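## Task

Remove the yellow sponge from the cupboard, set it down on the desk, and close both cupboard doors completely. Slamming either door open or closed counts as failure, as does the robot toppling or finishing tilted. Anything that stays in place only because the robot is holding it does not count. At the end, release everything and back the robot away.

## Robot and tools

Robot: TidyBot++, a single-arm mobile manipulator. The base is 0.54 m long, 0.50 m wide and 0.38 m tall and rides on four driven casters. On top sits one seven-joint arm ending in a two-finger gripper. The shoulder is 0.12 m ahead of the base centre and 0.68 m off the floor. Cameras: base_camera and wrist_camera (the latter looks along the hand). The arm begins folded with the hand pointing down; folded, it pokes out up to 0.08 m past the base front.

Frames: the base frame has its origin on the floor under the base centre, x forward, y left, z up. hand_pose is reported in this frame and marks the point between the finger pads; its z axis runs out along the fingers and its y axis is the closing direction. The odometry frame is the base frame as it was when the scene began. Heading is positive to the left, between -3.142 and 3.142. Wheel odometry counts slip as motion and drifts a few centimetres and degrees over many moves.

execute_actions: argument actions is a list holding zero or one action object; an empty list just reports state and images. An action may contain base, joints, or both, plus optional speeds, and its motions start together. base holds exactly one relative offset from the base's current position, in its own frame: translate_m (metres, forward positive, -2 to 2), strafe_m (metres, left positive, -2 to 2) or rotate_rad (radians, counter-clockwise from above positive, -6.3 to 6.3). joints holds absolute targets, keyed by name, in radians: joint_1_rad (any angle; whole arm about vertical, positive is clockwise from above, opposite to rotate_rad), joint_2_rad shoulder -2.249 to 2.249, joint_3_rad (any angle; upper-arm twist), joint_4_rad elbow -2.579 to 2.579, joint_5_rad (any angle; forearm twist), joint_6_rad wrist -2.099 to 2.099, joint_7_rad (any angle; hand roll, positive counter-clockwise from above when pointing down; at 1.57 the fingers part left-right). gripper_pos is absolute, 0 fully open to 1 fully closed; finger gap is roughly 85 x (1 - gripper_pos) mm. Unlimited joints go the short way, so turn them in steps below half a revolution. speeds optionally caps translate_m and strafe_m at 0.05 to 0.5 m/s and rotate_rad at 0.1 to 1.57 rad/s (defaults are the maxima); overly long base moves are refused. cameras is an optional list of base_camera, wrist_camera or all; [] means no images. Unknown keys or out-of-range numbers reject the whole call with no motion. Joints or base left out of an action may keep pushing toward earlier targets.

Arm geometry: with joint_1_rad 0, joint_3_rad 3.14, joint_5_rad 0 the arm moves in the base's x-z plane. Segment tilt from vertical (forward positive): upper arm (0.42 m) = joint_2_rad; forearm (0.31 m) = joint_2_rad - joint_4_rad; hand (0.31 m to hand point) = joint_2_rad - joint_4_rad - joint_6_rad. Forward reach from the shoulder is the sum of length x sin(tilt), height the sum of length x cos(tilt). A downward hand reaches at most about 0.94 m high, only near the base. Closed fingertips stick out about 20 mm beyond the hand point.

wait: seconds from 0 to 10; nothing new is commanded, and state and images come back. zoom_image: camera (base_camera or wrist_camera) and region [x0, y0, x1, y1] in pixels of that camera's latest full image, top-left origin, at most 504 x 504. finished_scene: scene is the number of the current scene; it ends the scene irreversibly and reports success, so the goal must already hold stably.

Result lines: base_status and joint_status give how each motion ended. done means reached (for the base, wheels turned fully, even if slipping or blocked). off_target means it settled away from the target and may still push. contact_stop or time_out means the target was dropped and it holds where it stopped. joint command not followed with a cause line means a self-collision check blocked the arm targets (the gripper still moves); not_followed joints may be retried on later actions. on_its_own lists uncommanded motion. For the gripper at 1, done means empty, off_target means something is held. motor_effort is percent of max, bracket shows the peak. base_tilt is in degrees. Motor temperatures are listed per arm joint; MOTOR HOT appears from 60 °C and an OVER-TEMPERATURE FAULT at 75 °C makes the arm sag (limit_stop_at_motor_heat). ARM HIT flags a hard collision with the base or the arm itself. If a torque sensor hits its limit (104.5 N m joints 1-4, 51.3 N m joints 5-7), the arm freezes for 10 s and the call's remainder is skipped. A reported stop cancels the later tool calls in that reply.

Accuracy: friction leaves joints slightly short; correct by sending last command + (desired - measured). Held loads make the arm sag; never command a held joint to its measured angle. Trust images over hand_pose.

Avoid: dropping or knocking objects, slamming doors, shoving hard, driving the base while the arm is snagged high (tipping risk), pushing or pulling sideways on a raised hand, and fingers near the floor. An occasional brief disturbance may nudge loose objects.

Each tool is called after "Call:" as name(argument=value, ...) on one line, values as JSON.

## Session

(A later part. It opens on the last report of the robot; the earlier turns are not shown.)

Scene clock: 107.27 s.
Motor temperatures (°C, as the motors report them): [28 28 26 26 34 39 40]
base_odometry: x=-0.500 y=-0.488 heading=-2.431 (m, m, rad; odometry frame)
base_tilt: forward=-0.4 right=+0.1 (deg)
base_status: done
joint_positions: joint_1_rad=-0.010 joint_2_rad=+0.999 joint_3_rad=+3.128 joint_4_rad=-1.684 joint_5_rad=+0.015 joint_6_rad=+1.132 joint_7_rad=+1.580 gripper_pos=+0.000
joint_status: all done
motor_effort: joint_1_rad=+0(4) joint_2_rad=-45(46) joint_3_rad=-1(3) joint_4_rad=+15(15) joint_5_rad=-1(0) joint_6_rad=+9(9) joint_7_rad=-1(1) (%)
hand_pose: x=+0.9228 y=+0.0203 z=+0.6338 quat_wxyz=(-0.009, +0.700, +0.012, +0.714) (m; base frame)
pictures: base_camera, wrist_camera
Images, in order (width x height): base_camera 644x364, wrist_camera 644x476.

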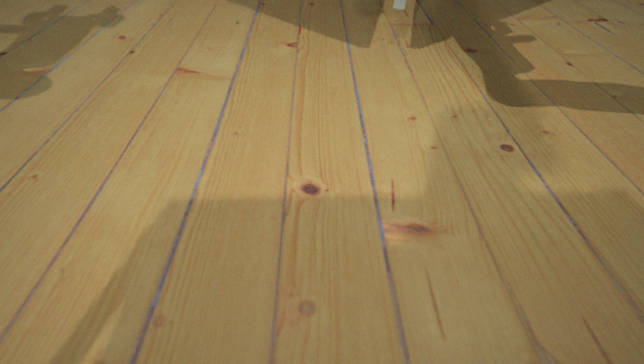

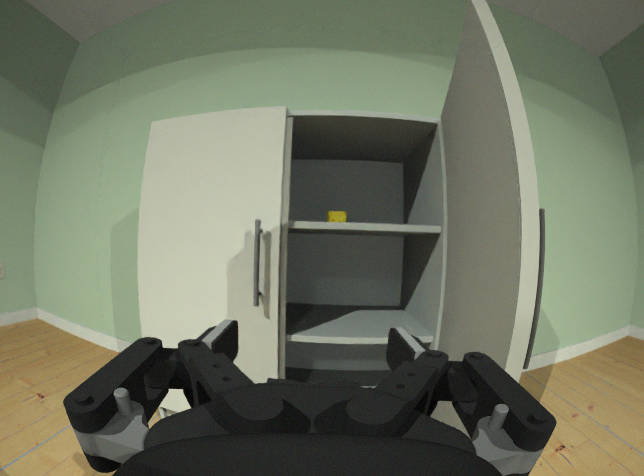

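Call:
execute_actions(actions=[{"base":{"strafe_m":-0.05},"joints":{"joint_2_rad":0.79,"joint_4_rad":-1.335,"joint_6_rad":0.41,"joint_7_rad":1.56,"joint_1_rad":0.01}}], cameras=[])

Call:
execute_actions(actions=[{"base":{"translate_m":0.35},"speeds":{"translate_m":0.2}}])

Scene clock: 121.83 s.
Motor temperatures (°C, as the motors report them): [28 28 26 26 34 39 40]
base_odometry: x=-0.532 y=-0.450 heading=-2.432 (m, m, rad; odometry frame)
base_tilt: forward=-0.4 right=+0.2 (deg)
base_status: done
joint_positions: joint_1_rad=+0.011 joint_2_rad=+0.791 joint_3_rad=+3.132 joint_4_rad=-1.338 joint_5_rad=+0.015 joint_6_rad=+0.443 joint_7_rad=+1.580 gripper_pos=+0.000
joint_status: all done
motor_effort: joint_1_rad=+0(5) joint_2_rad=-47(49) joint_3_rad=-1(3) joint_4_rad=+22(23) joint_5_rad=-1(2) joint_6_rad=+9(10) joint_7_rad=-1(1) (%)
hand_pose: x=+0.9940 y=-0.0011 z=+0.7761 quat_wxyz=(+0.004, +0.746, +0.007, +0.666) (m; base frame)
pictures: none
No camera images: the call's "cameras" was empty. Leave "cameras" out to get every camera's image.

Scene clock: 124.37 s.
Motor temperatures (°C, as the motors report them): [28 28 26 26 34 39 40]
base_odometry: x=-0.798 y=-0.679 heading=-2.432 (m, m, rad; odometry frame)
base_tilt: forward=-0.4 right=+0.2 (deg)
base_status: done
joint_positions: joint_1_rad=+0.011 joint_2_rad=+0.791 joint_3_rad=+3.132 joint_4_rad=-1.338 joint_5_rad=+0.015 joint_6_rad=+0.441 joint_7_rad=+1.580 gripper_pos=+0.000
joint_status: not commanded
motor_effort: joint_1_rad=-1(1) joint_2_rad=-46(49) joint_3_rad=-1(1) joint_4_rad=+22(23) joint_5_rad=-1(1) joint_6_rad=+9(9) joint_7_rad=-1(1) (%)
hand_pose: x=+0.9940 y=-0.0011 z=+0.7757 quat_wxyz=(+0.004, +0.747, +0.007, +0.665) (m; base frame)
pictures: base_camera, wrist_camera
Images, in order (width x height): base_camera 644x364, wrist_camera 644x476.

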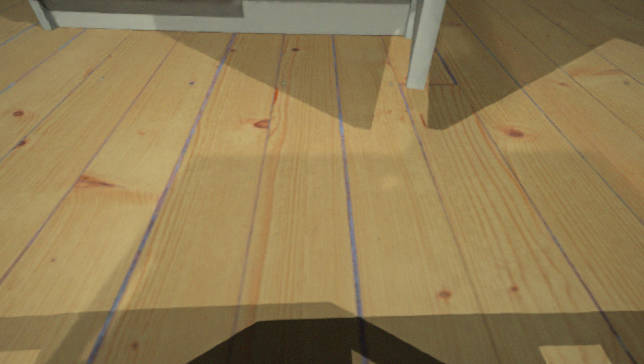

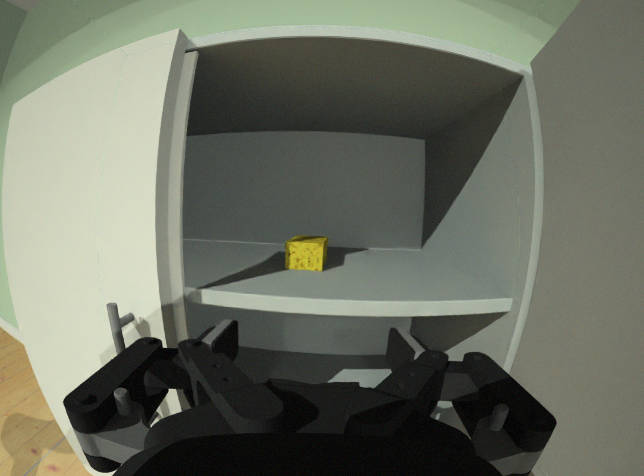

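Call:
execute_actions(actions=[{"base":{"translate_m":0.17},"speeds":{"translate_m":0.1}}])

Scene clock: 132.43 s.
Motor temperatures (°C, as the motors report them): [28 28 26 26 34 39 40]
base_odometry: x=-0.927 y=-0.790 heading=-2.432 (m, m, rad; odometry frame)
base_tilt: forward=-0.4 right=+0.2 (deg)
base_status: done
joint_positions: joint_1_rad=+0.011 joint_2_rad=+0.791 joint_3_rad=+3.132 joint_4_rad=-1.338 joint_5_rad=+0.015 joint_6_rad=+0.441 joint_7_rad=+1.580 gripper_pos=+0.000
joint_status: not commanded
motor_effort: joint_1_rad=-1(1) joint_2_rad=-47(49) joint_3_rad=-1(1) joint_4_rad=+22(23) joint_5_rad=-1(1) joint_6_rad=+9(9) joint_7_rad=-1(1) (%)
hand_pose: x=+0.9939 y=-0.0011 z=+0.7756 quat_wxyz=(+0.004, +0.747, +0.007, +0.665) (m; base frame)
pictures: base_camera, wrist_camera
Images, in order (width x height): base_camera 644x364, wrist_camera 644x476.

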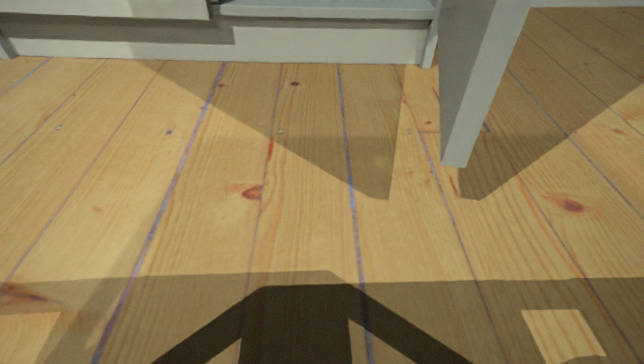

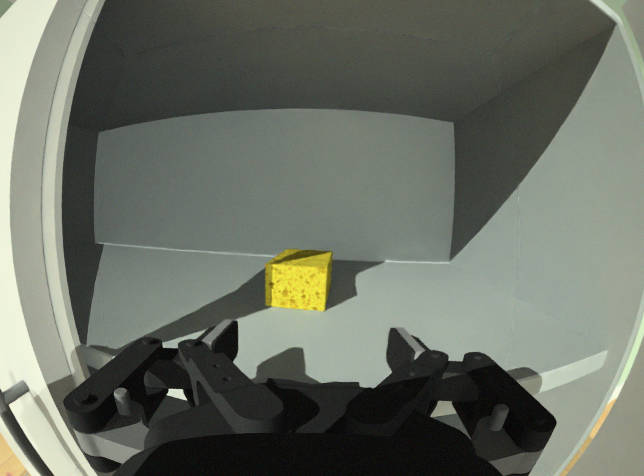

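Call:
execute_actions(actions=[{"base":{"strafe_m":0.018}}], cameras=[])

Call:
execute_actions(actions=[{"base":{"translate_m":0.08},"speeds":{"translate_m":0.08},"joints":{"joint_2_rad":0.95,"joint_4_rad":-1.0,"joint_6_rad":0.18}}])

Scene clock: 142.43 s.
Motor temperatures (°C, as the motors report them): [28 29 26 26 34 39 40]
base_odometry: x=-0.915 y=-0.803 heading=-2.432 (m, m, rad; odometry frame)
base_tilt: forward=-0.4 right=+0.1 (deg)
base_status: done
joint_positions: joint_1_rad=+0.006 joint_2_rad=+0.791 joint_3_rad=+3.132 joint_4_rad=-1.338 joint_5_rad=+0.015 joint_6_rad=+0.441 joint_7_rad=+1.580 gripper_pos=+0.000
joint_status: not commanded
motor_effort: joint_1_rad=+1(3) joint_2_rad=-47(48) joint_3_rad=-1(3) joint_4_rad=+22(23) joint_5_rad=-1(1) joint_6_rad=+9(9) joint_7_rad=-1(1) (%)
hand_pose: x=+0.9939 y=+0.0035 z=+0.7756 quat_wxyz=(+0.002, +0.747, +0.009, +0.665) (m; base frame)
pictures: none
No camera images: the call's "cameras" was empty. Leave "cameras" out to get every camera's image.

Scene clock: 144.00 s.
Motor temperatures (°C, as the motors report them): [28 29 26 26 34 39 40]
base_odometry: x=-0.976 y=-0.856 heading=-2.432 (m, m, rad; odometry frame)
base_tilt: forward=-0.4 right=+0.1 (deg)
base_status: done
joint_positions: joint_1_rad=+0.006 joint_2_rad=+0.936 joint_3_rad=+3.132 joint_4_rad=-1.011 joint_5_rad=+0.015 joint_6_rad=+0.212 joint_7_rad=+1.580 gripper_pos=+0.000
joint_status: all done
motor_effort: joint_1_rad=+0(1) joint_2_rad=-52(54) joint_3_rad=-1(2) joint_4_rad=+24(23) joint_5_rad=-1(1) joint_6_rad=+9(10) joint_7_rad=-1(1) (%)
hand_pose: x=+1.0571 y=+0.0016 z=+0.7647 quat_wxyz=(+0.004, +0.763, +0.008, +0.647) (m; base frame)
pictures: base_camera, wrist_camera
Images, in order (width x height): base_camera 644x364, wrist_camera 644x476.

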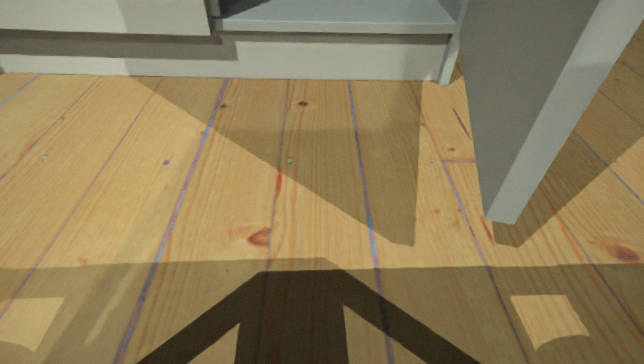

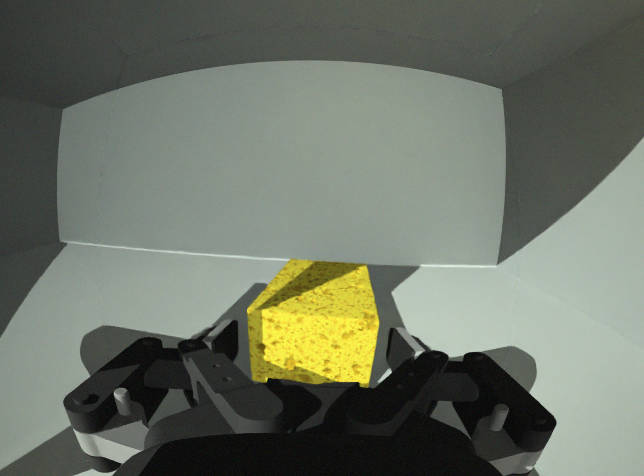

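Call:
execute_actions(actions=[{"base":{"translate_m":0.02},"speeds":{"translate_m":0.05},"joints":{"joint_2_rad":1.02,"joint_4_rad":-0.86,"joint_6_rad":0.11}}])

Call:
execute_actions(actions=[{"joints":{"gripper_pos":1}}])

Scene clock: 149.87 s.
Motor temperatures (°C, as the motors report them): [28 29 26 26 34 39 40]
base_odometry: x=-0.991 y=-0.869 heading=-2.431 (m, m, rad; odometry frame)
base_tilt: forward=-0.4 right=+0.1 (deg)
base_status: done
joint_positions: joint_1_rad=+0.006 joint_2_rad=+0.999 joint_3_rad=+3.132 joint_4_rad=-0.872 joint_5_rad=+0.015 joint_6_rad=+0.142 joint_7_rad=+1.580 gripper_pos=+0.000
joint_status: all done
motor_effort: joint_1_rad=+0(1) joint_2_rad=-53(54) joint_3_rad=-1(2) joint_4_rad=+24(24) joint_5_rad=-1(1) joint_6_rad=+8(8) joint_7_rad=-1(1) (%)
hand_pose: x=+1.0805 y=+0.0007 z=+0.7678 quat_wxyz=(+0.004, +0.761, +0.007, +0.649) (m; base frame)
pictures: base_camera, wrist_camera
Images, in order (width x height): base_camera 644x364, wrist_camera 644x476.

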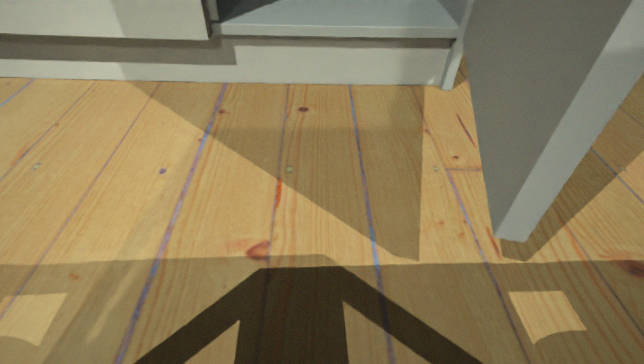

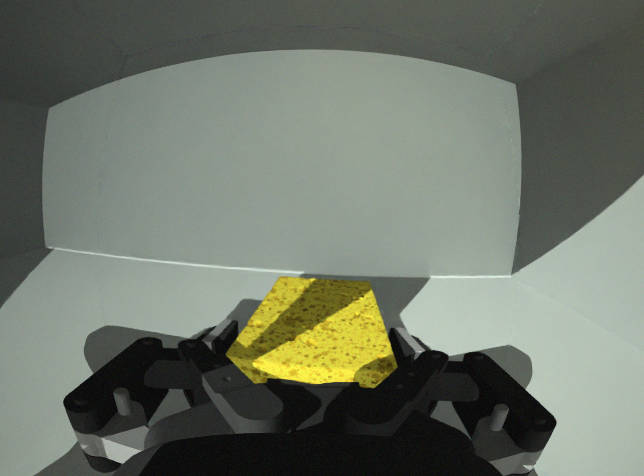

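Scene clock: 150.97 s.
Motor temperatures (°C, as the motors report them): [28 29 26 26 34 39 40]
base_odometry: x=-0.991 y=-0.869 heading=-2.431 (m, m, rad; odometry frame)
base_tilt: forward=-0.4 right=+0.2 (deg)
base_status: not commanded
joint_positions: joint_1_rad=+0.006 joint_2_rad=+0.999 joint_3_rad=+3.132 joint_4_rad=-0.871 joint_5_rad=+0.015 joint_6_rad=+0.142 joint_7_rad=+1.580 gripper_pos=+0.384
joint_status: gripper_pos off_target (ended at +0.384, target +1.000)
motor_effort: joint_1_rad=+0(0) joint_2_rad=-53(54) joint_3_rad=-1(1) joint_4_rad=+24(24) joint_5_rad=-1(1) joint_6_rad=+9(9) joint_7_rad=-1(2) (%)
hand_pose: x=+1.0806 y=+0.0007 z=+0.7680 quat_wxyz=(+0.004, +0.760, +0.007, +0.649) (m; base frame)
pictures: base_camera, wrist_camera
Images, in order (width x height): base_camera 644x364, wrist_camera 644x476.

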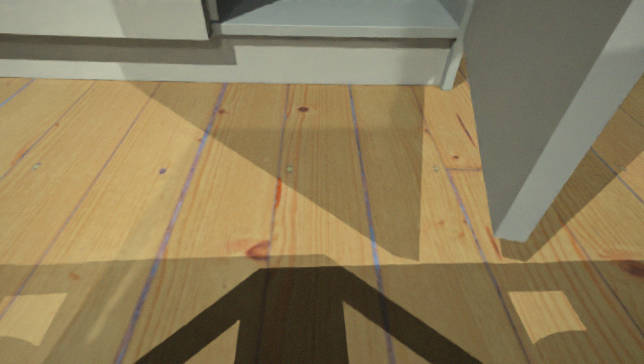

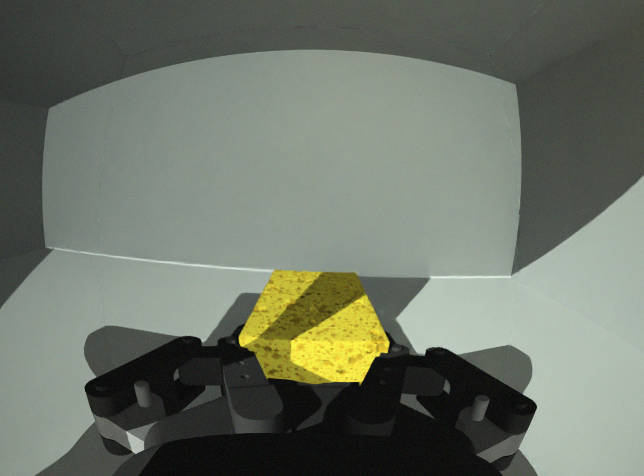

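Call:
execute_actions(actions=[{"joints":{"joint_2_rad":0.96}}], cameras=[])

Call:
execute_actions(actions=[{"base":{"translate_m":-0.6},"speeds":{"translate_m":0.25}}])

Call:
execute_actions(actions=[{"base":{"rotate_rad":1.57},"joints":{"joint_2_rad":0.4,"joint_4_rad":-1.5,"joint_6_rad":0.2},"speeds":{"rotate_rad":0.8}}])

Scene clock: 157.53 s.
Motor temperatures (°C, as the motors report them): [28 29 26 26 34 39 40]
base_odometry: x=-0.991 y=-0.869 heading=-2.431 (m, m, rad; odometry frame)
base_tilt: forward=-0.4 right=+0.1 (deg)
base_status: not commanded
joint_positions: joint_1_rad=+0.006 joint_2_rad=+0.975 joint_3_rad=+3.132 joint_4_rad=-0.869 joint_5_rad=+0.015 joint_6_rad=+0.141 joint_7_rad=+1.580 gripper_pos=+0.384
joint_status: all done
motor_effort: joint_1_rad=+0(1) joint_2_rad=-54(56) joint_3_rad=-1(1) joint_4_rad=+24(25) joint_5_rad=-2(1) joint_6_rad=+9(10) joint_7_rad=-1(1) (%)
hand_pose: x=+1.0785 y=+0.0007 z=+0.7921 quat_wxyz=(+0.004, +0.752, +0.007, +0.659) (m; base frame)
pictures: none
No camera images: the call's "cameras" was empty. Leave "cameras" out to get every camera's image.

Scene clock: 160.83 s.
Motor temperatures (°C, as the motors report them): [28 29 26 26 34 39 40]
base_odometry: x=-0.536 y=-0.478 heading=-2.432 (m, m, rad; odometry frame)
base_tilt: forward=-0.4 right=+0.1 (deg)
base_status: done
joint_positions: joint_1_rad=+0.007 joint_2_rad=+0.974 joint_3_rad=+3.132 joint_4_rad=-0.869 joint_5_rad=+0.015 joint_6_rad=+0.140 joint_7_rad=+1.580 gripper_pos=+0.384
joint_status: not commanded
motor_effort: joint_1_rad=+0(4) joint_2_rad=-53(57) joint_3_rad=-1(2) joint_4_rad=+24(25) joint_5_rad=-1(1) joint_6_rad=+9(9) joint_7_rad=-1(1) (%)
hand_pose: x=+1.0784 y=-0.0006 z=+0.7929 quat_wxyz=(+0.005, +0.752, +0.006, +0.659) (m; base frame)
pictures: base_camera, wrist_camera
Images, in order (width x height): base_camera 644x364, wrist_camera 644x476.

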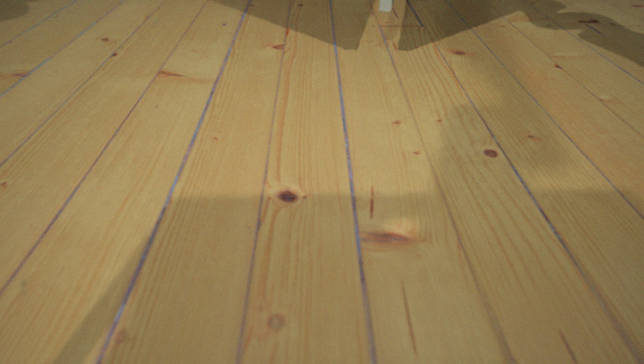

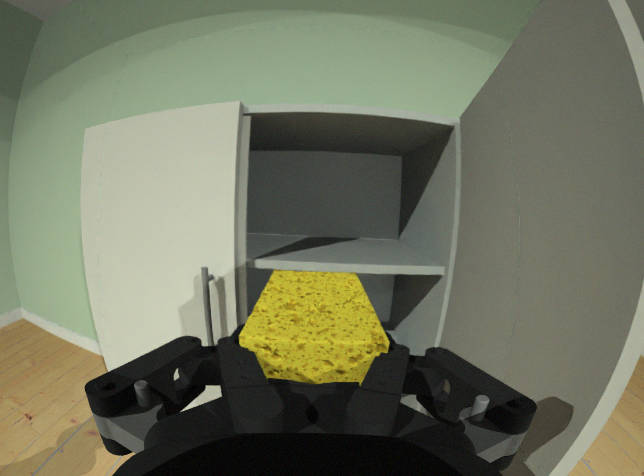

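Scene clock: 163.87 s.
Motor temperatures (°C, as the motors report them): [28 29 26 26 34 39 40]
base_odometry: x=-0.536 y=-0.477 heading=-0.861 (m, m, rad; odometry frame)
base_tilt: forward=-0.4 right=+0.2 (deg)
base_status: done
joint_positions: joint_1_rad=+0.004 joint_2_rad=+0.417 joint_3_rad=+3.137 joint_4_rad=-1.486 joint_5_rad=+0.015 joint_6_rad=+0.167 joint_7_rad=+1.580 gripper_pos=+0.384
joint_status: all done
motor_effort: joint_1_rad=+0(8) joint_2_rad=-37(55) joint_3_rad=-1(5) joint_4_rad=+24(24) joint_5_rad=-1(1) joint_6_rad=+9(9) joint_7_rad=-1(1) (%)
hand_pose: x=+0.8934 y=+0.0019 z=+0.9130 quat_wxyz=(+0.006, +0.763, +0.009, +0.646) (m; base frame)
pictures: base_camera, wrist_camera
Images, in order (width x height): base_camera 644x364, wrist_camera 644x476.

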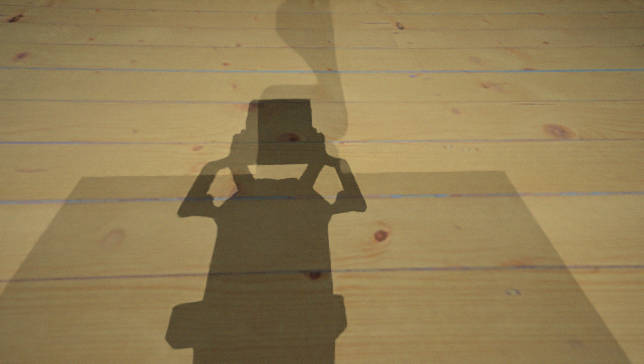

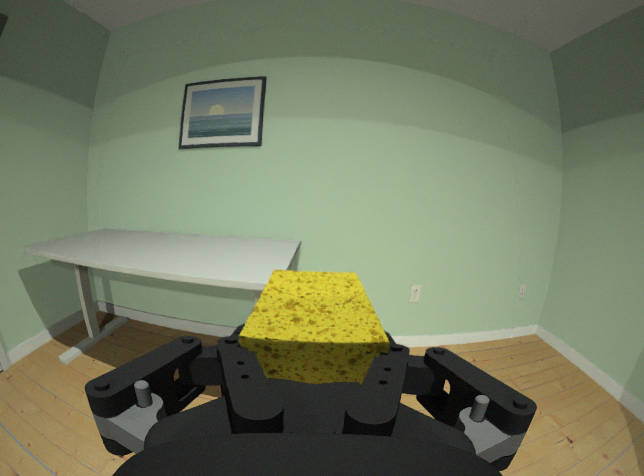

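Call:
execute_actions(actions=[{"base":{"strafe_m":0.45}}], cameras=[])

Call:
execute_actions(actions=[{"base":{"translate_m":0.8}}])

Scene clock: 171.53 s.
Motor temperatures (°C, as the motors report them): [28 29 26 27 34 39 40]
base_odometry: x=-0.194 y=-0.184 heading=-0.861 (m, m, rad; odometry frame)
base_tilt: forward=-0.4 right=+0.2 (deg)
base_status: done
joint_positions: joint_1_rad=+0.004 joint_2_rad=+0.417 joint_3_rad=+3.137 joint_4_rad=-1.486 joint_5_rad=+0.015 joint_6_rad=+0.167 joint_7_rad=+1.580 gripper_pos=+0.384
joint_status: not commanded
motor_effort: joint_1_rad=+0(3) joint_2_rad=-37(37) joint_3_rad=+0(2) joint_4_rad=+24(24) joint_5_rad=-1(1) joint_6_rad=+9(9) joint_7_rad=-1(1) (%)
hand_pose: x=+0.8934 y=+0.0021 z=+0.9130 quat_wxyz=(+0.006, +0.763, +0.010, +0.646) (m; base frame)
pictures: none
No camera images: the call's "cameras" was empty. Leave "cameras" out to get every camera's image.

Scene clock: 174.53 s.
Motor temperatures (°C, as the motors report them): [28 29 26 27 34 39 40]
base_odometry: x=+0.327 y=-0.791 heading=-0.861 (m, m, rad; odometry frame)
base_tilt: forward=-0.4 right=+0.2 (deg)
base_status: done
joint_positions: joint_1_rad=+0.004 joint_2_rad=+0.414 joint_3_rad=+3.137 joint_4_rad=-1.490 joint_5_rad=+0.015 joint_6_rad=+0.169 joint_7_rad=+1.580 gripper_pos=+0.384
joint_status: not commanded
motor_effort: joint_1_rad=+0(1) joint_2_rad=-36(40) joint_3_rad=-1(1) joint_4_rad=+24(25) joint_5_rad=-1(1) joint_6_rad=+9(8) joint_7_rad=-1(1) (%)
hand_pose: x=+0.8924 y=+0.0022 z=+0.9136 quat_wxyz=(+0.006, +0.762, +0.010, +0.647) (m; base frame)
pictures: base_camera, wrist_camera
Images, in order (width x height): base_camera 644x364, wrist_camera 644x476.

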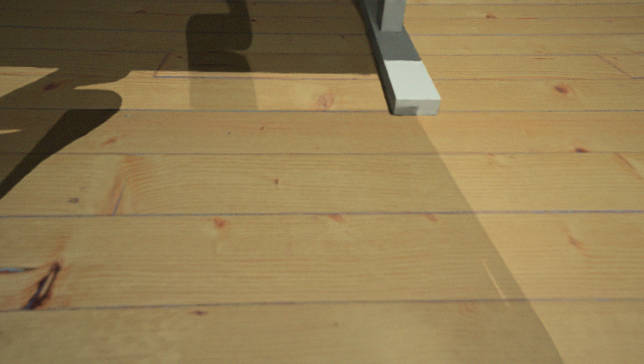

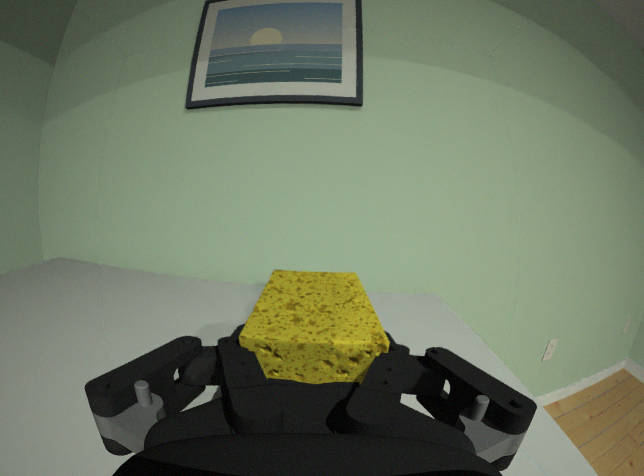

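Call:
execute_actions(actions=[{"joints":{"joint_2_rad":0.54,"joint_6_rad":0.3}}])

Scene clock: 181.30 s.
Motor temperatures (°C, as the motors report them): [28 29 26 27 34 39 40]
base_odometry: x=+0.327 y=-0.791 heading=-0.861 (m, m, rad; odometry frame)
base_tilt: forward=-0.3 right=+0.1 (deg)
base_status: not commanded
joint_positions: joint_1_rad=+0.004 joint_2_rad=+0.538 joint_3_rad=+3.137 joint_4_rad=-1.496 joint_5_rad=+0.015 joint_6_rad=+0.266 joint_7_rad=+1.580 gripper_pos=+0.384
joint_status: all done
motor_effort: joint_1_rad=+0(0) joint_2_rad=-40(43) joint_3_rad=-1(1) joint_4_rad=+23(25) joint_5_rad=-1(1) joint_6_rad=+9(11) joint_7_rad=-1(1) (%)
hand_pose: x=+0.9211 y=+0.0024 z=+0.8417 quat_wxyz=(+0.005, +0.773, +0.010, +0.634) (m; base frame)
pictures: base_camera, wrist_camera
Images, in order (width x height): base_camera 644x364, wrist_camera 644x476.

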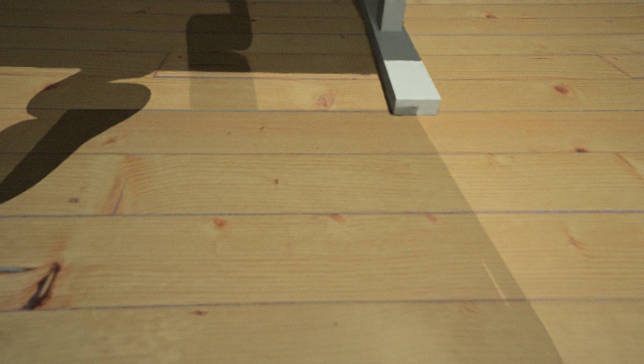

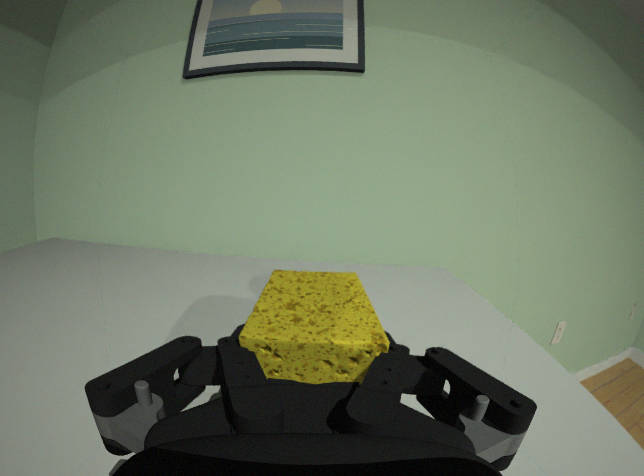

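Call:
execute_actions(actions=[{"joints":{"joint_2_rad":0.62}}])

Scene clock: 183.80 s.
Motor temperatures (°C, as the motors report them): [28 29 26 27 34 39 40]
base_odometry: x=+0.327 y=-0.791 heading=-0.861 (m, m, rad; odometry frame)
base_tilt: forward=-0.4 right=+0.2 (deg)
base_status: not commanded
joint_positions: joint_1_rad=+0.004 joint_2_rad=+0.614 joint_3_rad=+3.137 joint_4_rad=-1.497 joint_5_rad=+0.015 joint_6_rad=+0.269 joint_7_rad=+1.580 gripper_pos=+0.384
joint_status: all done
motor_effort: joint_1_rad=+0(0) joint_2_rad=-42(45) joint_3_rad=-1(1) joint_4_rad=+22(24) joint_5_rad=-1(1) joint_6_rad=+9(9) joint_7_rad=-1(1) (%)
hand_pose: x=+0.9308 y=+0.0024 z=+0.7811 quat_wxyz=(+0.004, +0.796, +0.010, +0.605) (m; base frame)
pictures: base_camera, wrist_camera
Images, in order (width x height): base_camera 644x364, wrist_camera 644x476.

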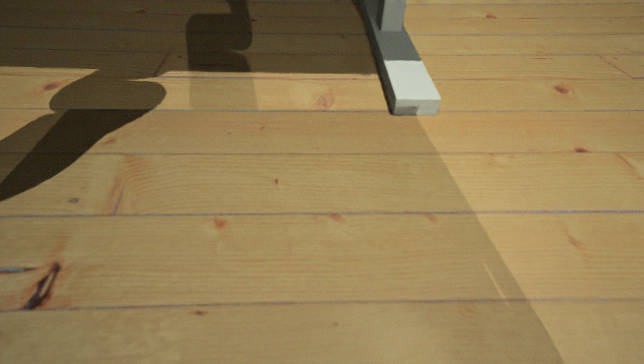

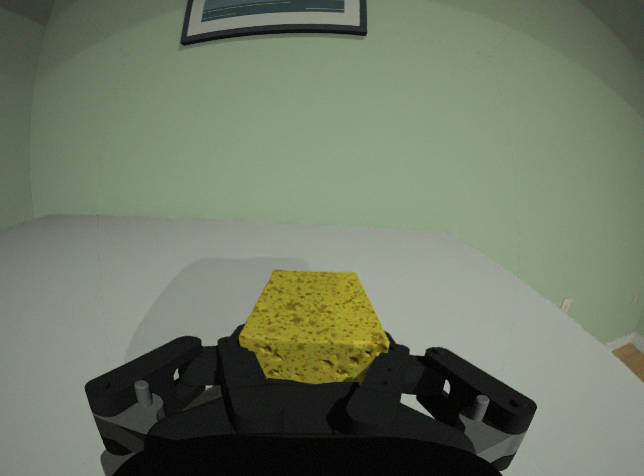

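Call:
execute_actions(actions=[{"joints":{"joint_2_rad":0.67}}])

Scene clock: 185.93 s.
Motor temperatures (°C, as the motors report them): [28 29 26 27 34 39 40]
base_odometry: x=+0.327 y=-0.791 heading=-0.861 (m, m, rad; odometry frame)
base_tilt: forward=-0.4 right=+0.1 (deg)
base_status: not commanded
joint_positions: joint_1_rad=+0.004 joint_2_rad=+0.654 joint_3_rad=+3.137 joint_4_rad=-1.497 joint_5_rad=+0.015 joint_6_rad=+0.276 joint_7_rad=+1.580 gripper_pos=+0.384
joint_status: all done
motor_effort: joint_1_rad=+0(0) joint_2_rad=-43(44) joint_3_rad=-1(1) joint_4_rad=+22(22) joint_5_rad=-1(1) joint_6_rad=+8(9) joint_7_rad=-1(1) (%)
hand_pose: x=+0.9347 y=+0.0024 z=+0.7503 quat_wxyz=(+0.004, +0.806, +0.010, +0.592) (m; base frame)
pictures: base_camera, wrist_camera
Images, in order (width x height): base_camera 644x364, wrist_camera 644x476.

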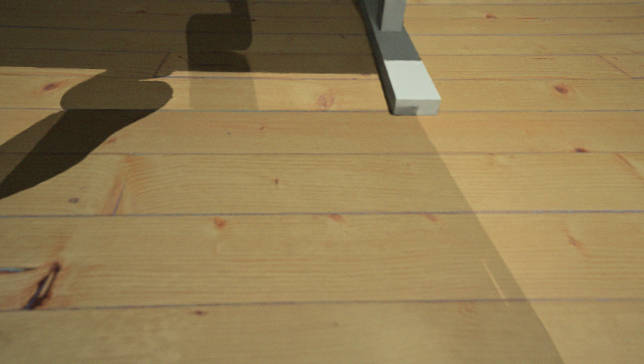

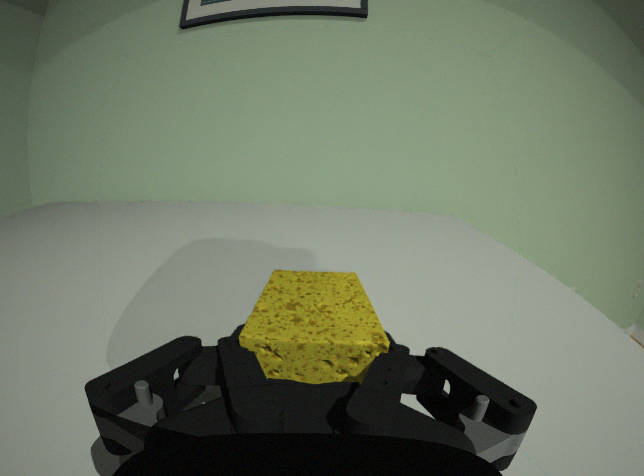

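Call:
execute_actions(actions=[{"joints":{"joint_2_rad":0.71}}])

Scene clock: 188.17 s.
Motor temperatures (°C, as the motors report them): [28 29 26 27 34 39 40]
base_odometry: x=+0.327 y=-0.791 heading=-0.861 (m, m, rad; odometry frame)
base_tilt: forward=-0.4 right=+0.1 (deg)
base_status: not commanded
joint_positions: joint_1_rad=+0.004 joint_2_rad=+0.662 joint_3_rad=+3.137 joint_4_rad=-1.493 joint_5_rad=+0.015 joint_6_rad=+0.285 joint_7_rad=+1.580 gripper_pos=+0.384
joint_status: joint_2_rad off_target (ended at +0.662, target +0.710)
motor_effort: joint_1_rad=+0(0) joint_2_rad=-38(42) joint_3_rad=+0(1) joint_4_rad=+19(22) joint_5_rad=-1(1) joint_6_rad=+6(9) joint_7_rad=-1(1) (%)
hand_pose: x=+0.9374 y=+0.0024 z=+0.7489 quat_wxyz=(+0.004, +0.804, +0.010, +0.594) (m; base frame)
pictures: base_camera, wrist_camera
Images, in order (width x height): base_camera 644x364, wrist_camera 644x476.

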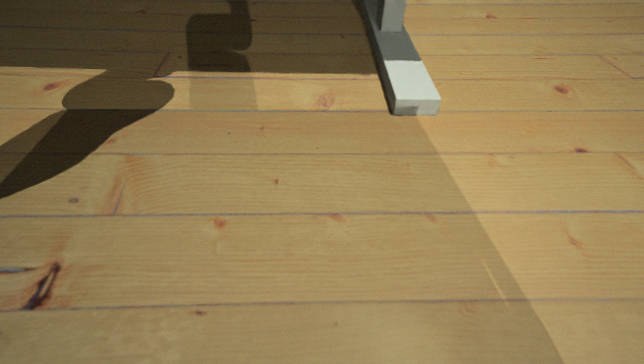

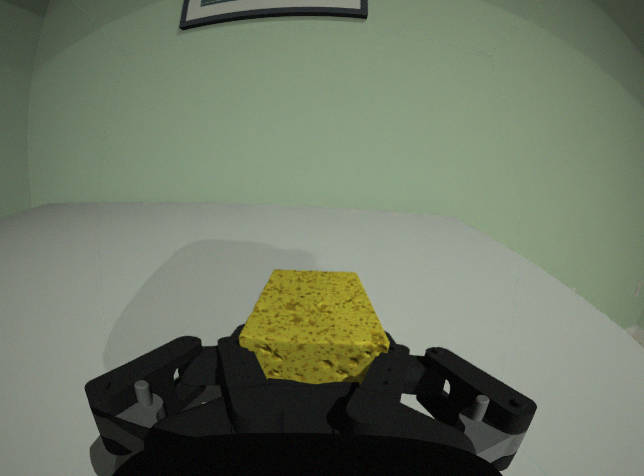

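Call:
execute_actions(actions=[{"joints":{"gripper_pos":0,"joint_2_rad":0.66}}], cameras=[])

Call:
execute_actions(actions=[{"base":{"translate_m":-0.6},"joints":{"joint_2_rad":0.55},"speeds":{"translate_m":0.3}}], cameras=["wrist_camera"])

Call:
execute_actions(actions=[{"base":{"rotate_rad":-1.571},"joints":{"gripper_pos":1,"joint_2_rad":0.5,"joint_4_rad":-1.5,"joint_6_rad":0.4}}], cameras=[])

Call:
execute_actions(actions=[{"base":{"strafe_m":-0.7}}], cameras=[])

Call:
execute_actions(actions=[{"base":{"translate_m":0.5}}])

Scene clock: 202.37 s.
Motor temperatures (°C, as the motors report them): [28 29 26 27 34 39 40]
base_odometry: x=+0.327 y=-0.791 heading=-0.861 (m, m, rad; odometry frame)
base_tilt: forward=-0.3 right=+0.1 (deg)
base_status: not commanded
joint_positions: joint_1_rad=+0.004 joint_2_rad=+0.660 joint_3_rad=+3.137 joint_4_rad=-1.494 joint_5_rad=+0.015 joint_6_rad=+0.285 joint_7_rad=+1.580 gripper_pos=+0.000
joint_status: all done
motor_effort: joint_1_rad=+0(0) joint_2_rad=-43(43) joint_3_rad=-1(1) joint_4_rad=+22(22) joint_5_rad=-1(1) joint_6_rad=+9(9) joint_7_rad=-1(1) (%)
hand_pose: x=+0.9370 y=+0.0025 z=+0.7495 quat_wxyz=(+0.004, +0.804, +0.010, +0.594) (m; base frame)
pictures: none
No camera images: the call's "cameras" was empty. Leave "cameras" out to get every camera's image.

Scene clock: 205.40 s.
Motor temperatures (°C, as the motors report them): [28 29 26 27 34 39 40]
base_odometry: x=-0.064 y=-0.336 heading=-0.861 (m, m, rad; odometry frame)
base_tilt: forward=-0.4 right=+0.2 (deg)
base_status: done
joint_positions: joint_1_rad=+0.006 joint_2_rad=+0.553 joint_3_rad=+3.137 joint_4_rad=-1.495 joint_5_rad=+0.015 joint_6_rad=+0.285 joint_7_rad=+1.580 gripper_pos=+0.000
joint_status: all done
motor_effort: joint_1_rad=+0(3) joint_2_rad=-41(47) joint_3_rad=-1(2) joint_4_rad=+23(23) joint_5_rad=-1(1) joint_6_rad=+9(9) joint_7_rad=-1(1) (%)
hand_pose: x=+0.9247 y=+0.0010 z=+0.8365 quat_wxyz=(+0.005, +0.771, +0.009, +0.636) (m; base frame)
pictures: wrist_camera
Images, in order (width x height): wrist_camera 644x476.

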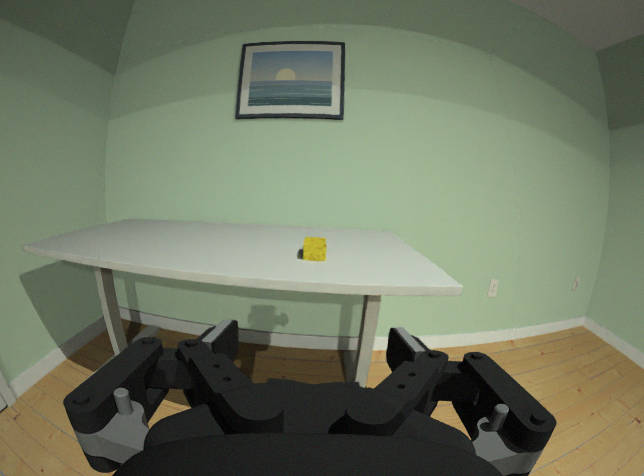

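Scene clock: 208.03 s.
Motor temperatures (°C, as the motors report them): [28 29 26 27 34 39 40]
base_odometry: x=-0.064 y=-0.336 heading=-2.432 (m, m, rad; odometry frame)
base_tilt: forward=-0.4 right=+0.1 (deg)
base_status: done
joint_positions: joint_1_rad=+0.015 joint_2_rad=+0.515 joint_3_rad=+3.149 joint_4_rad=-1.496 joint_5_rad=+0.015 joint_6_rad=+0.373 joint_7_rad=+1.580 gripper_pos=+0.999
joint_status: all done
motor_effort: joint_1_rad=+0(7) joint_2_rad=-39(43) joint_3_rad=-1(5) joint_4_rad=+23(24) joint_5_rad=-1(0) joint_6_rad=+9(10) joint_7_rad=-1(1) (%)
hand_pose: x=+0.9212 y=-0.0136 z=+0.8936 quat_wxyz=(+0.015, +0.730, +0.004, +0.683) (m; base frame)
pictures: none
No camera images: the call's "cameras" was empty. Leave "cameras" out to get every camera's image.

Scene clock: 210.83 s.
Motor temperatures (°C, as the motors report them): [28 29 26 27 34 39 40]
base_odometry: x=-0.520 y=+0.196 heading=-2.432 (m, m, rad; odometry frame)
base_tilt: forward=-0.4 right=+0.2 (deg)
base_status: done
joint_positions: joint_1_rad=+0.013 joint_2_rad=+0.515 joint_3_rad=+3.148 joint_4_rad=-1.496 joint_5_rad=+0.015 joint_6_rad=+0.373 joint_7_rad=+1.580 gripper_pos=+0.999
joint_status: not commanded
motor_effort: joint_1_rad=+0(3) joint_2_rad=-39(40) joint_3_rad=-1(2) joint_4_rad=+23(24) joint_5_rad=-1(1) joint_6_rad=+10(9) joint_7_rad=-2(1) (%)
hand_pose: x=+0.9212 y=-0.0113 z=+0.8936 quat_wxyz=(+0.014, +0.730, +0.005, +0.683) (m; base frame)
pictures: none
No camera images: the call's "cameras" was empty. Leave "cameras" out to get every camera's image.

Scene clock: 213.23 s.
Motor temperatures (°C, as the motors report them): [28 29 26 27 34 39 40]
base_odometry: x=-0.899 y=-0.130 heading=-2.433 (m, m, rad; odometry frame)
base_tilt: forward=-0.4 right=+0.1 (deg)
base_status: done
joint_positions: joint_1_rad=+0.013 joint_2_rad=+0.513 joint_3_rad=+3.148 joint_4_rad=-1.496 joint_5_rad=+0.015 joint_6_rad=+0.374 joint_7_rad=+1.580 gripper_pos=+0.999
joint_status: not commanded
motor_effort: joint_1_rad=+0(1) joint_2_rad=-39(43) joint_3_rad=-1(1) joint_4_rad=+23(24) joint_5_rad=-1(2) joint_6_rad=+9(9) joint_7_rad=-1(1) (%)
hand_pose: x=+0.9209 y=-0.0113 z=+0.8947 quat_wxyz=(+0.014, +0.730, +0.005, +0.684) (m; base frame)
pictures: base_camera, wrist_camera
Images, in order (width x height): base_camera 644x364, wrist_camera 644x476.

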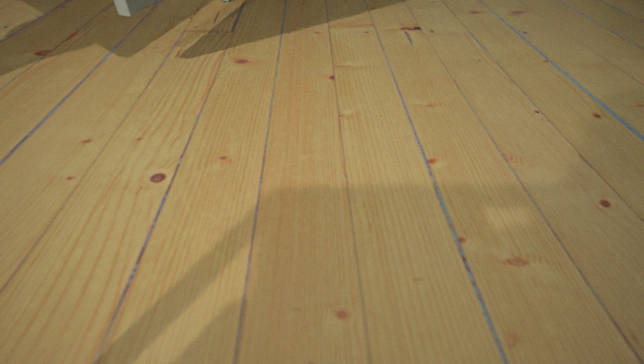

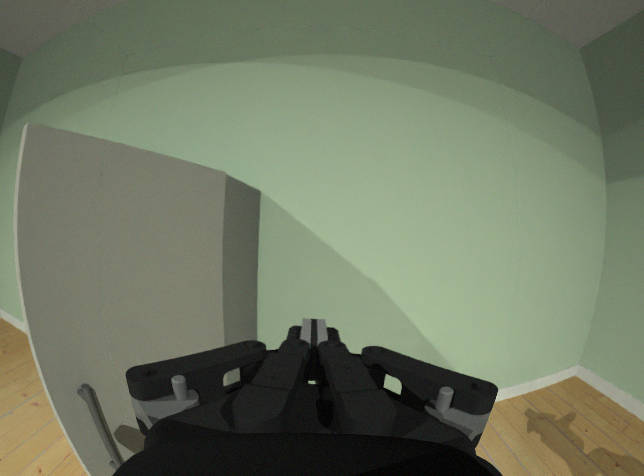

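Call:
execute_actions(actions=[{"base":{"translate_m":0.15},"speeds":{"translate_m":0.2}}], cameras=[])

Call:
execute_actions(actions=[{"base":{"strafe_m":0.35},"speeds":{"strafe_m":0.07}}])

Scene clock: 220.03 s.
Motor temperatures (°C, as the motors report them): [28 29 26 27 34 39 40]
base_odometry: x=-1.013 y=-0.228 heading=-2.433 (m, m, rad; odometry frame)
base_tilt: forward=-0.4 right=+0.2 (deg)
base_status: done
joint_positions: joint_1_rad=+0.013 joint_2_rad=+0.511 joint_3_rad=+3.148 joint_4_rad=-1.496 joint_5_rad=+0.015 joint_6_rad=+0.374 joint_7_rad=+1.580 gripper_pos=+0.999
joint_status: not commanded
motor_effort: joint_1_rad=+0(1) joint_2_rad=-39(42) joint_3_rad=-1(1) joint_4_rad=+23(24) joint_5_rad=-1(1) joint_6_rad=+10(9) joint_7_rad=-1(1) (%)
hand_pose: x=+0.9204 y=-0.0113 z=+0.8964 quat_wxyz=(+0.014, +0.729, +0.005, +0.684) (m; base frame)
pictures: none
No camera images: the call's "cameras" was empty. Leave "cameras" out to get every camera's image.

Scene clock: 225.57 s.
Motor temperatures (°C, as the motors report them): [28 29 26 27 34 39 40]
base_odometry: x=-0.786 y=-0.493 heading=-2.433 (m, m, rad; odometry frame)
base_tilt: forward=-0.4 right=+0.2 (deg)
base_status: done
joint_positions: joint_1_rad=+0.010 joint_2_rad=+0.511 joint_3_rad=+3.148 joint_4_rad=-1.496 joint_5_rad=+0.015 joint_6_rad=+0.374 joint_7_rad=+1.580 gripper_pos=+0.999
joint_status: not commanded
motor_effort: joint_1_rad=+0(3) joint_2_rad=-39(40) joint_3_rad=+0(3) joint_4_rad=+23(24) joint_5_rad=-1(0) joint_6_rad=+9(9) joint_7_rad=-1(1) (%)
hand_pose: x=+0.9205 y=-0.0090 z=+0.8964 quat_wxyz=(+0.013, +0.729, +0.006, +0.684) (m; base frame)
pictures: base_camera, wrist_camera
Images, in order (width x height): base_camera 644x364, wrist_camera 644x476.

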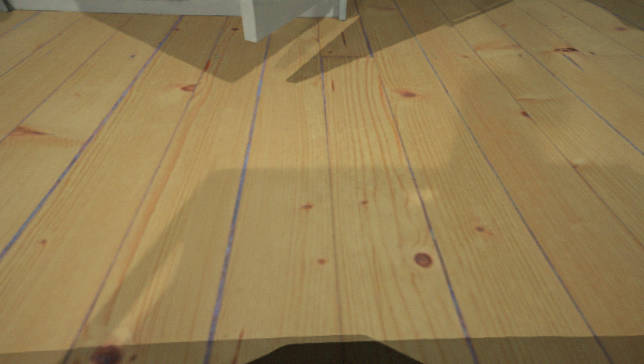

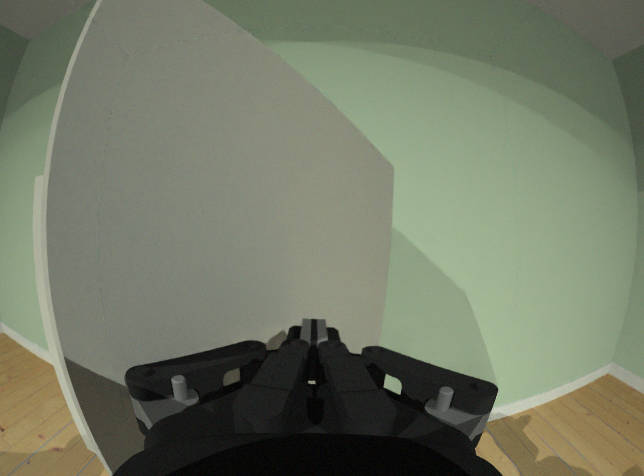

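Call:
execute_actions(actions=[{"base":{"strafe_m":0.18},"speeds":{"strafe_m":0.07}}])

Call:
execute_actions(actions=[{"base":{"translate_m":0.15},"speeds":{"translate_m":0.05}}])

Scene clock: 232.10 s.
Motor temperatures (°C, as the motors report them): [28 29 26 27 34 39 40]
base_odometry: x=-0.668 y=-0.630 heading=-2.433 (m, m, rad; odometry frame)
base_tilt: forward=-0.3 right=+0.2 (deg)
base_status: done
joint_positions: joint_1_rad=+0.010 joint_2_rad=+0.511 joint_3_rad=+3.148 joint_4_rad=-1.496 joint_5_rad=+0.015 joint_6_rad=+0.374 joint_7_rad=+1.580 gripper_pos=+0.999
joint_status: not commanded
motor_effort: joint_1_rad=-1(3) joint_2_rad=-39(40) joint_3_rad=-1(3) joint_4_rad=+23(24) joint_5_rad=-1(1) joint_6_rad=+9(9) joint_7_rad=-1(1) (%)
hand_pose: x=+0.9205 y=-0.0088 z=+0.8964 quat_wxyz=(+0.012, +0.729, +0.006, +0.684) (m; base frame)
pictures: base_camera, wrist_camera
Images, in order (width x height): base_camera 644x364, wrist_camera 644x476.

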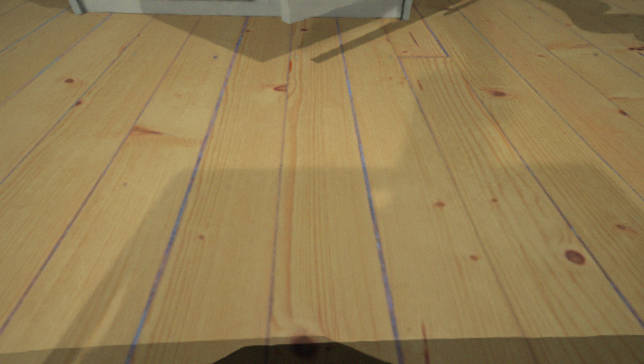

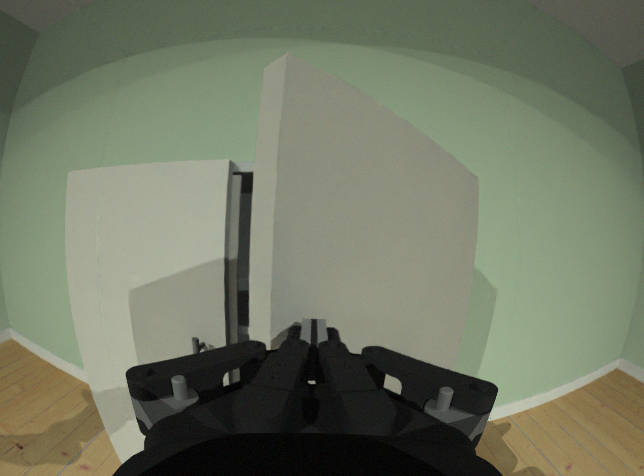

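Scene clock: 235.60 s.
Motor temperatures (°C, as the motors report them): [28 29 26 27 34 39 40]
base_odometry: x=-0.782 y=-0.728 heading=-2.433 (m, m, rad; odometry frame)
base_tilt: forward=-0.4 right=+0.1 (deg)
base_status: done
joint_positions: joint_1_rad=+0.010 joint_2_rad=+0.510 joint_3_rad=+3.148 joint_4_rad=-1.496 joint_5_rad=+0.015 joint_6_rad=+0.374 joint_7_rad=+1.580 gripper_pos=+0.999
joint_status: not commanded
motor_effort: joint_1_rad=+0(2) joint_2_rad=-39(42) joint_3_rad=-1(1) joint_4_rad=+23(24) joint_5_rad=-1(0) joint_6_rad=+9(9) joint_7_rad=-1(2) (%)
hand_pose: x=+0.9203 y=-0.0088 z=+0.8969 quat_wxyz=(+0.012, +0.729, +0.006, +0.685) (m; base frame)
pictures: base_camera, wrist_camera
Images, in order (width x height): base_camera 644x364, wrist_camera 644x476.

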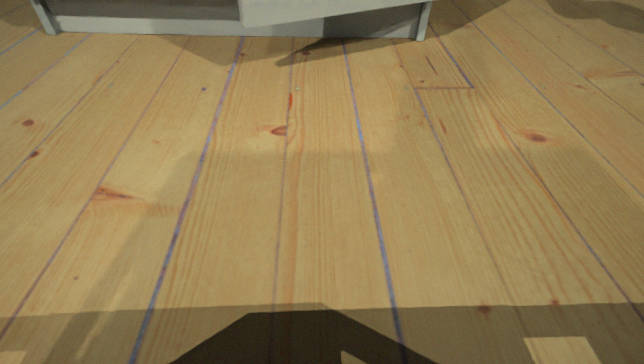

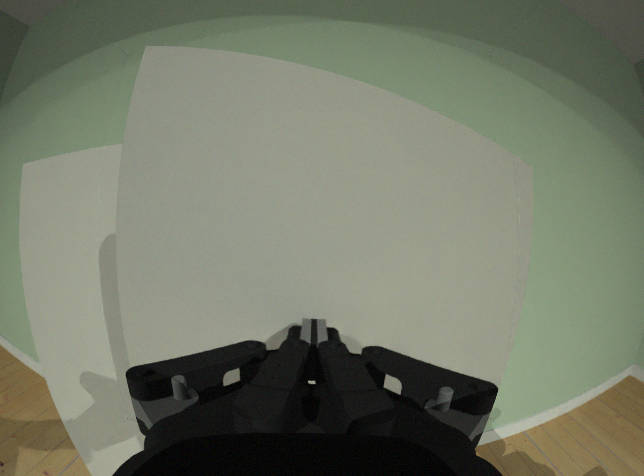

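Call:
execute_actions(actions=[{"base":{"translate_m":0.1},"speeds":{"translate_m":0.05}}])

Scene clock: 240.77 s.
Motor temperatures (°C, as the motors report them): [28 29 26 27 34 39 40]
base_odometry: x=-0.858 y=-0.793 heading=-2.433 (m, m, rad; odometry frame)
base_tilt: forward=-0.4 right=+0.1 (deg)
base_status: done
joint_positions: joint_1_rad=+0.010 joint_2_rad=+0.510 joint_3_rad=+3.148 joint_4_rad=-1.496 joint_5_rad=+0.015 joint_6_rad=+0.374 joint_7_rad=+1.580 gripper_pos=+0.999
joint_status: not commanded
motor_effort: joint_1_rad=+0(2) joint_2_rad=-39(42) joint_3_rad=+0(1) joint_4_rad=+23(24) joint_5_rad=-1(1) joint_6_rad=+9(10) joint_7_rad=-1(1) (%)
hand_pose: x=+0.9200 y=-0.0088 z=+0.8974 quat_wxyz=(+0.012, +0.728, +0.006, +0.685) (m; base frame)
pictures: base_camera, wrist_camera
Images, in order (width x height): base_camera 644x364, wrist_camera 644x476.

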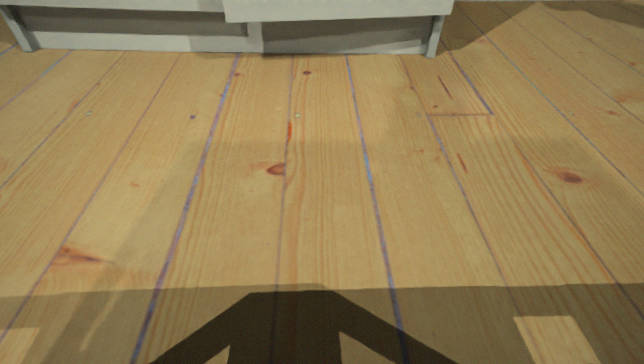

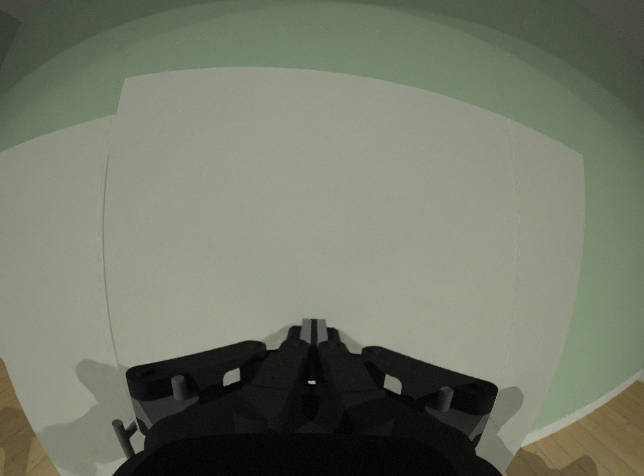

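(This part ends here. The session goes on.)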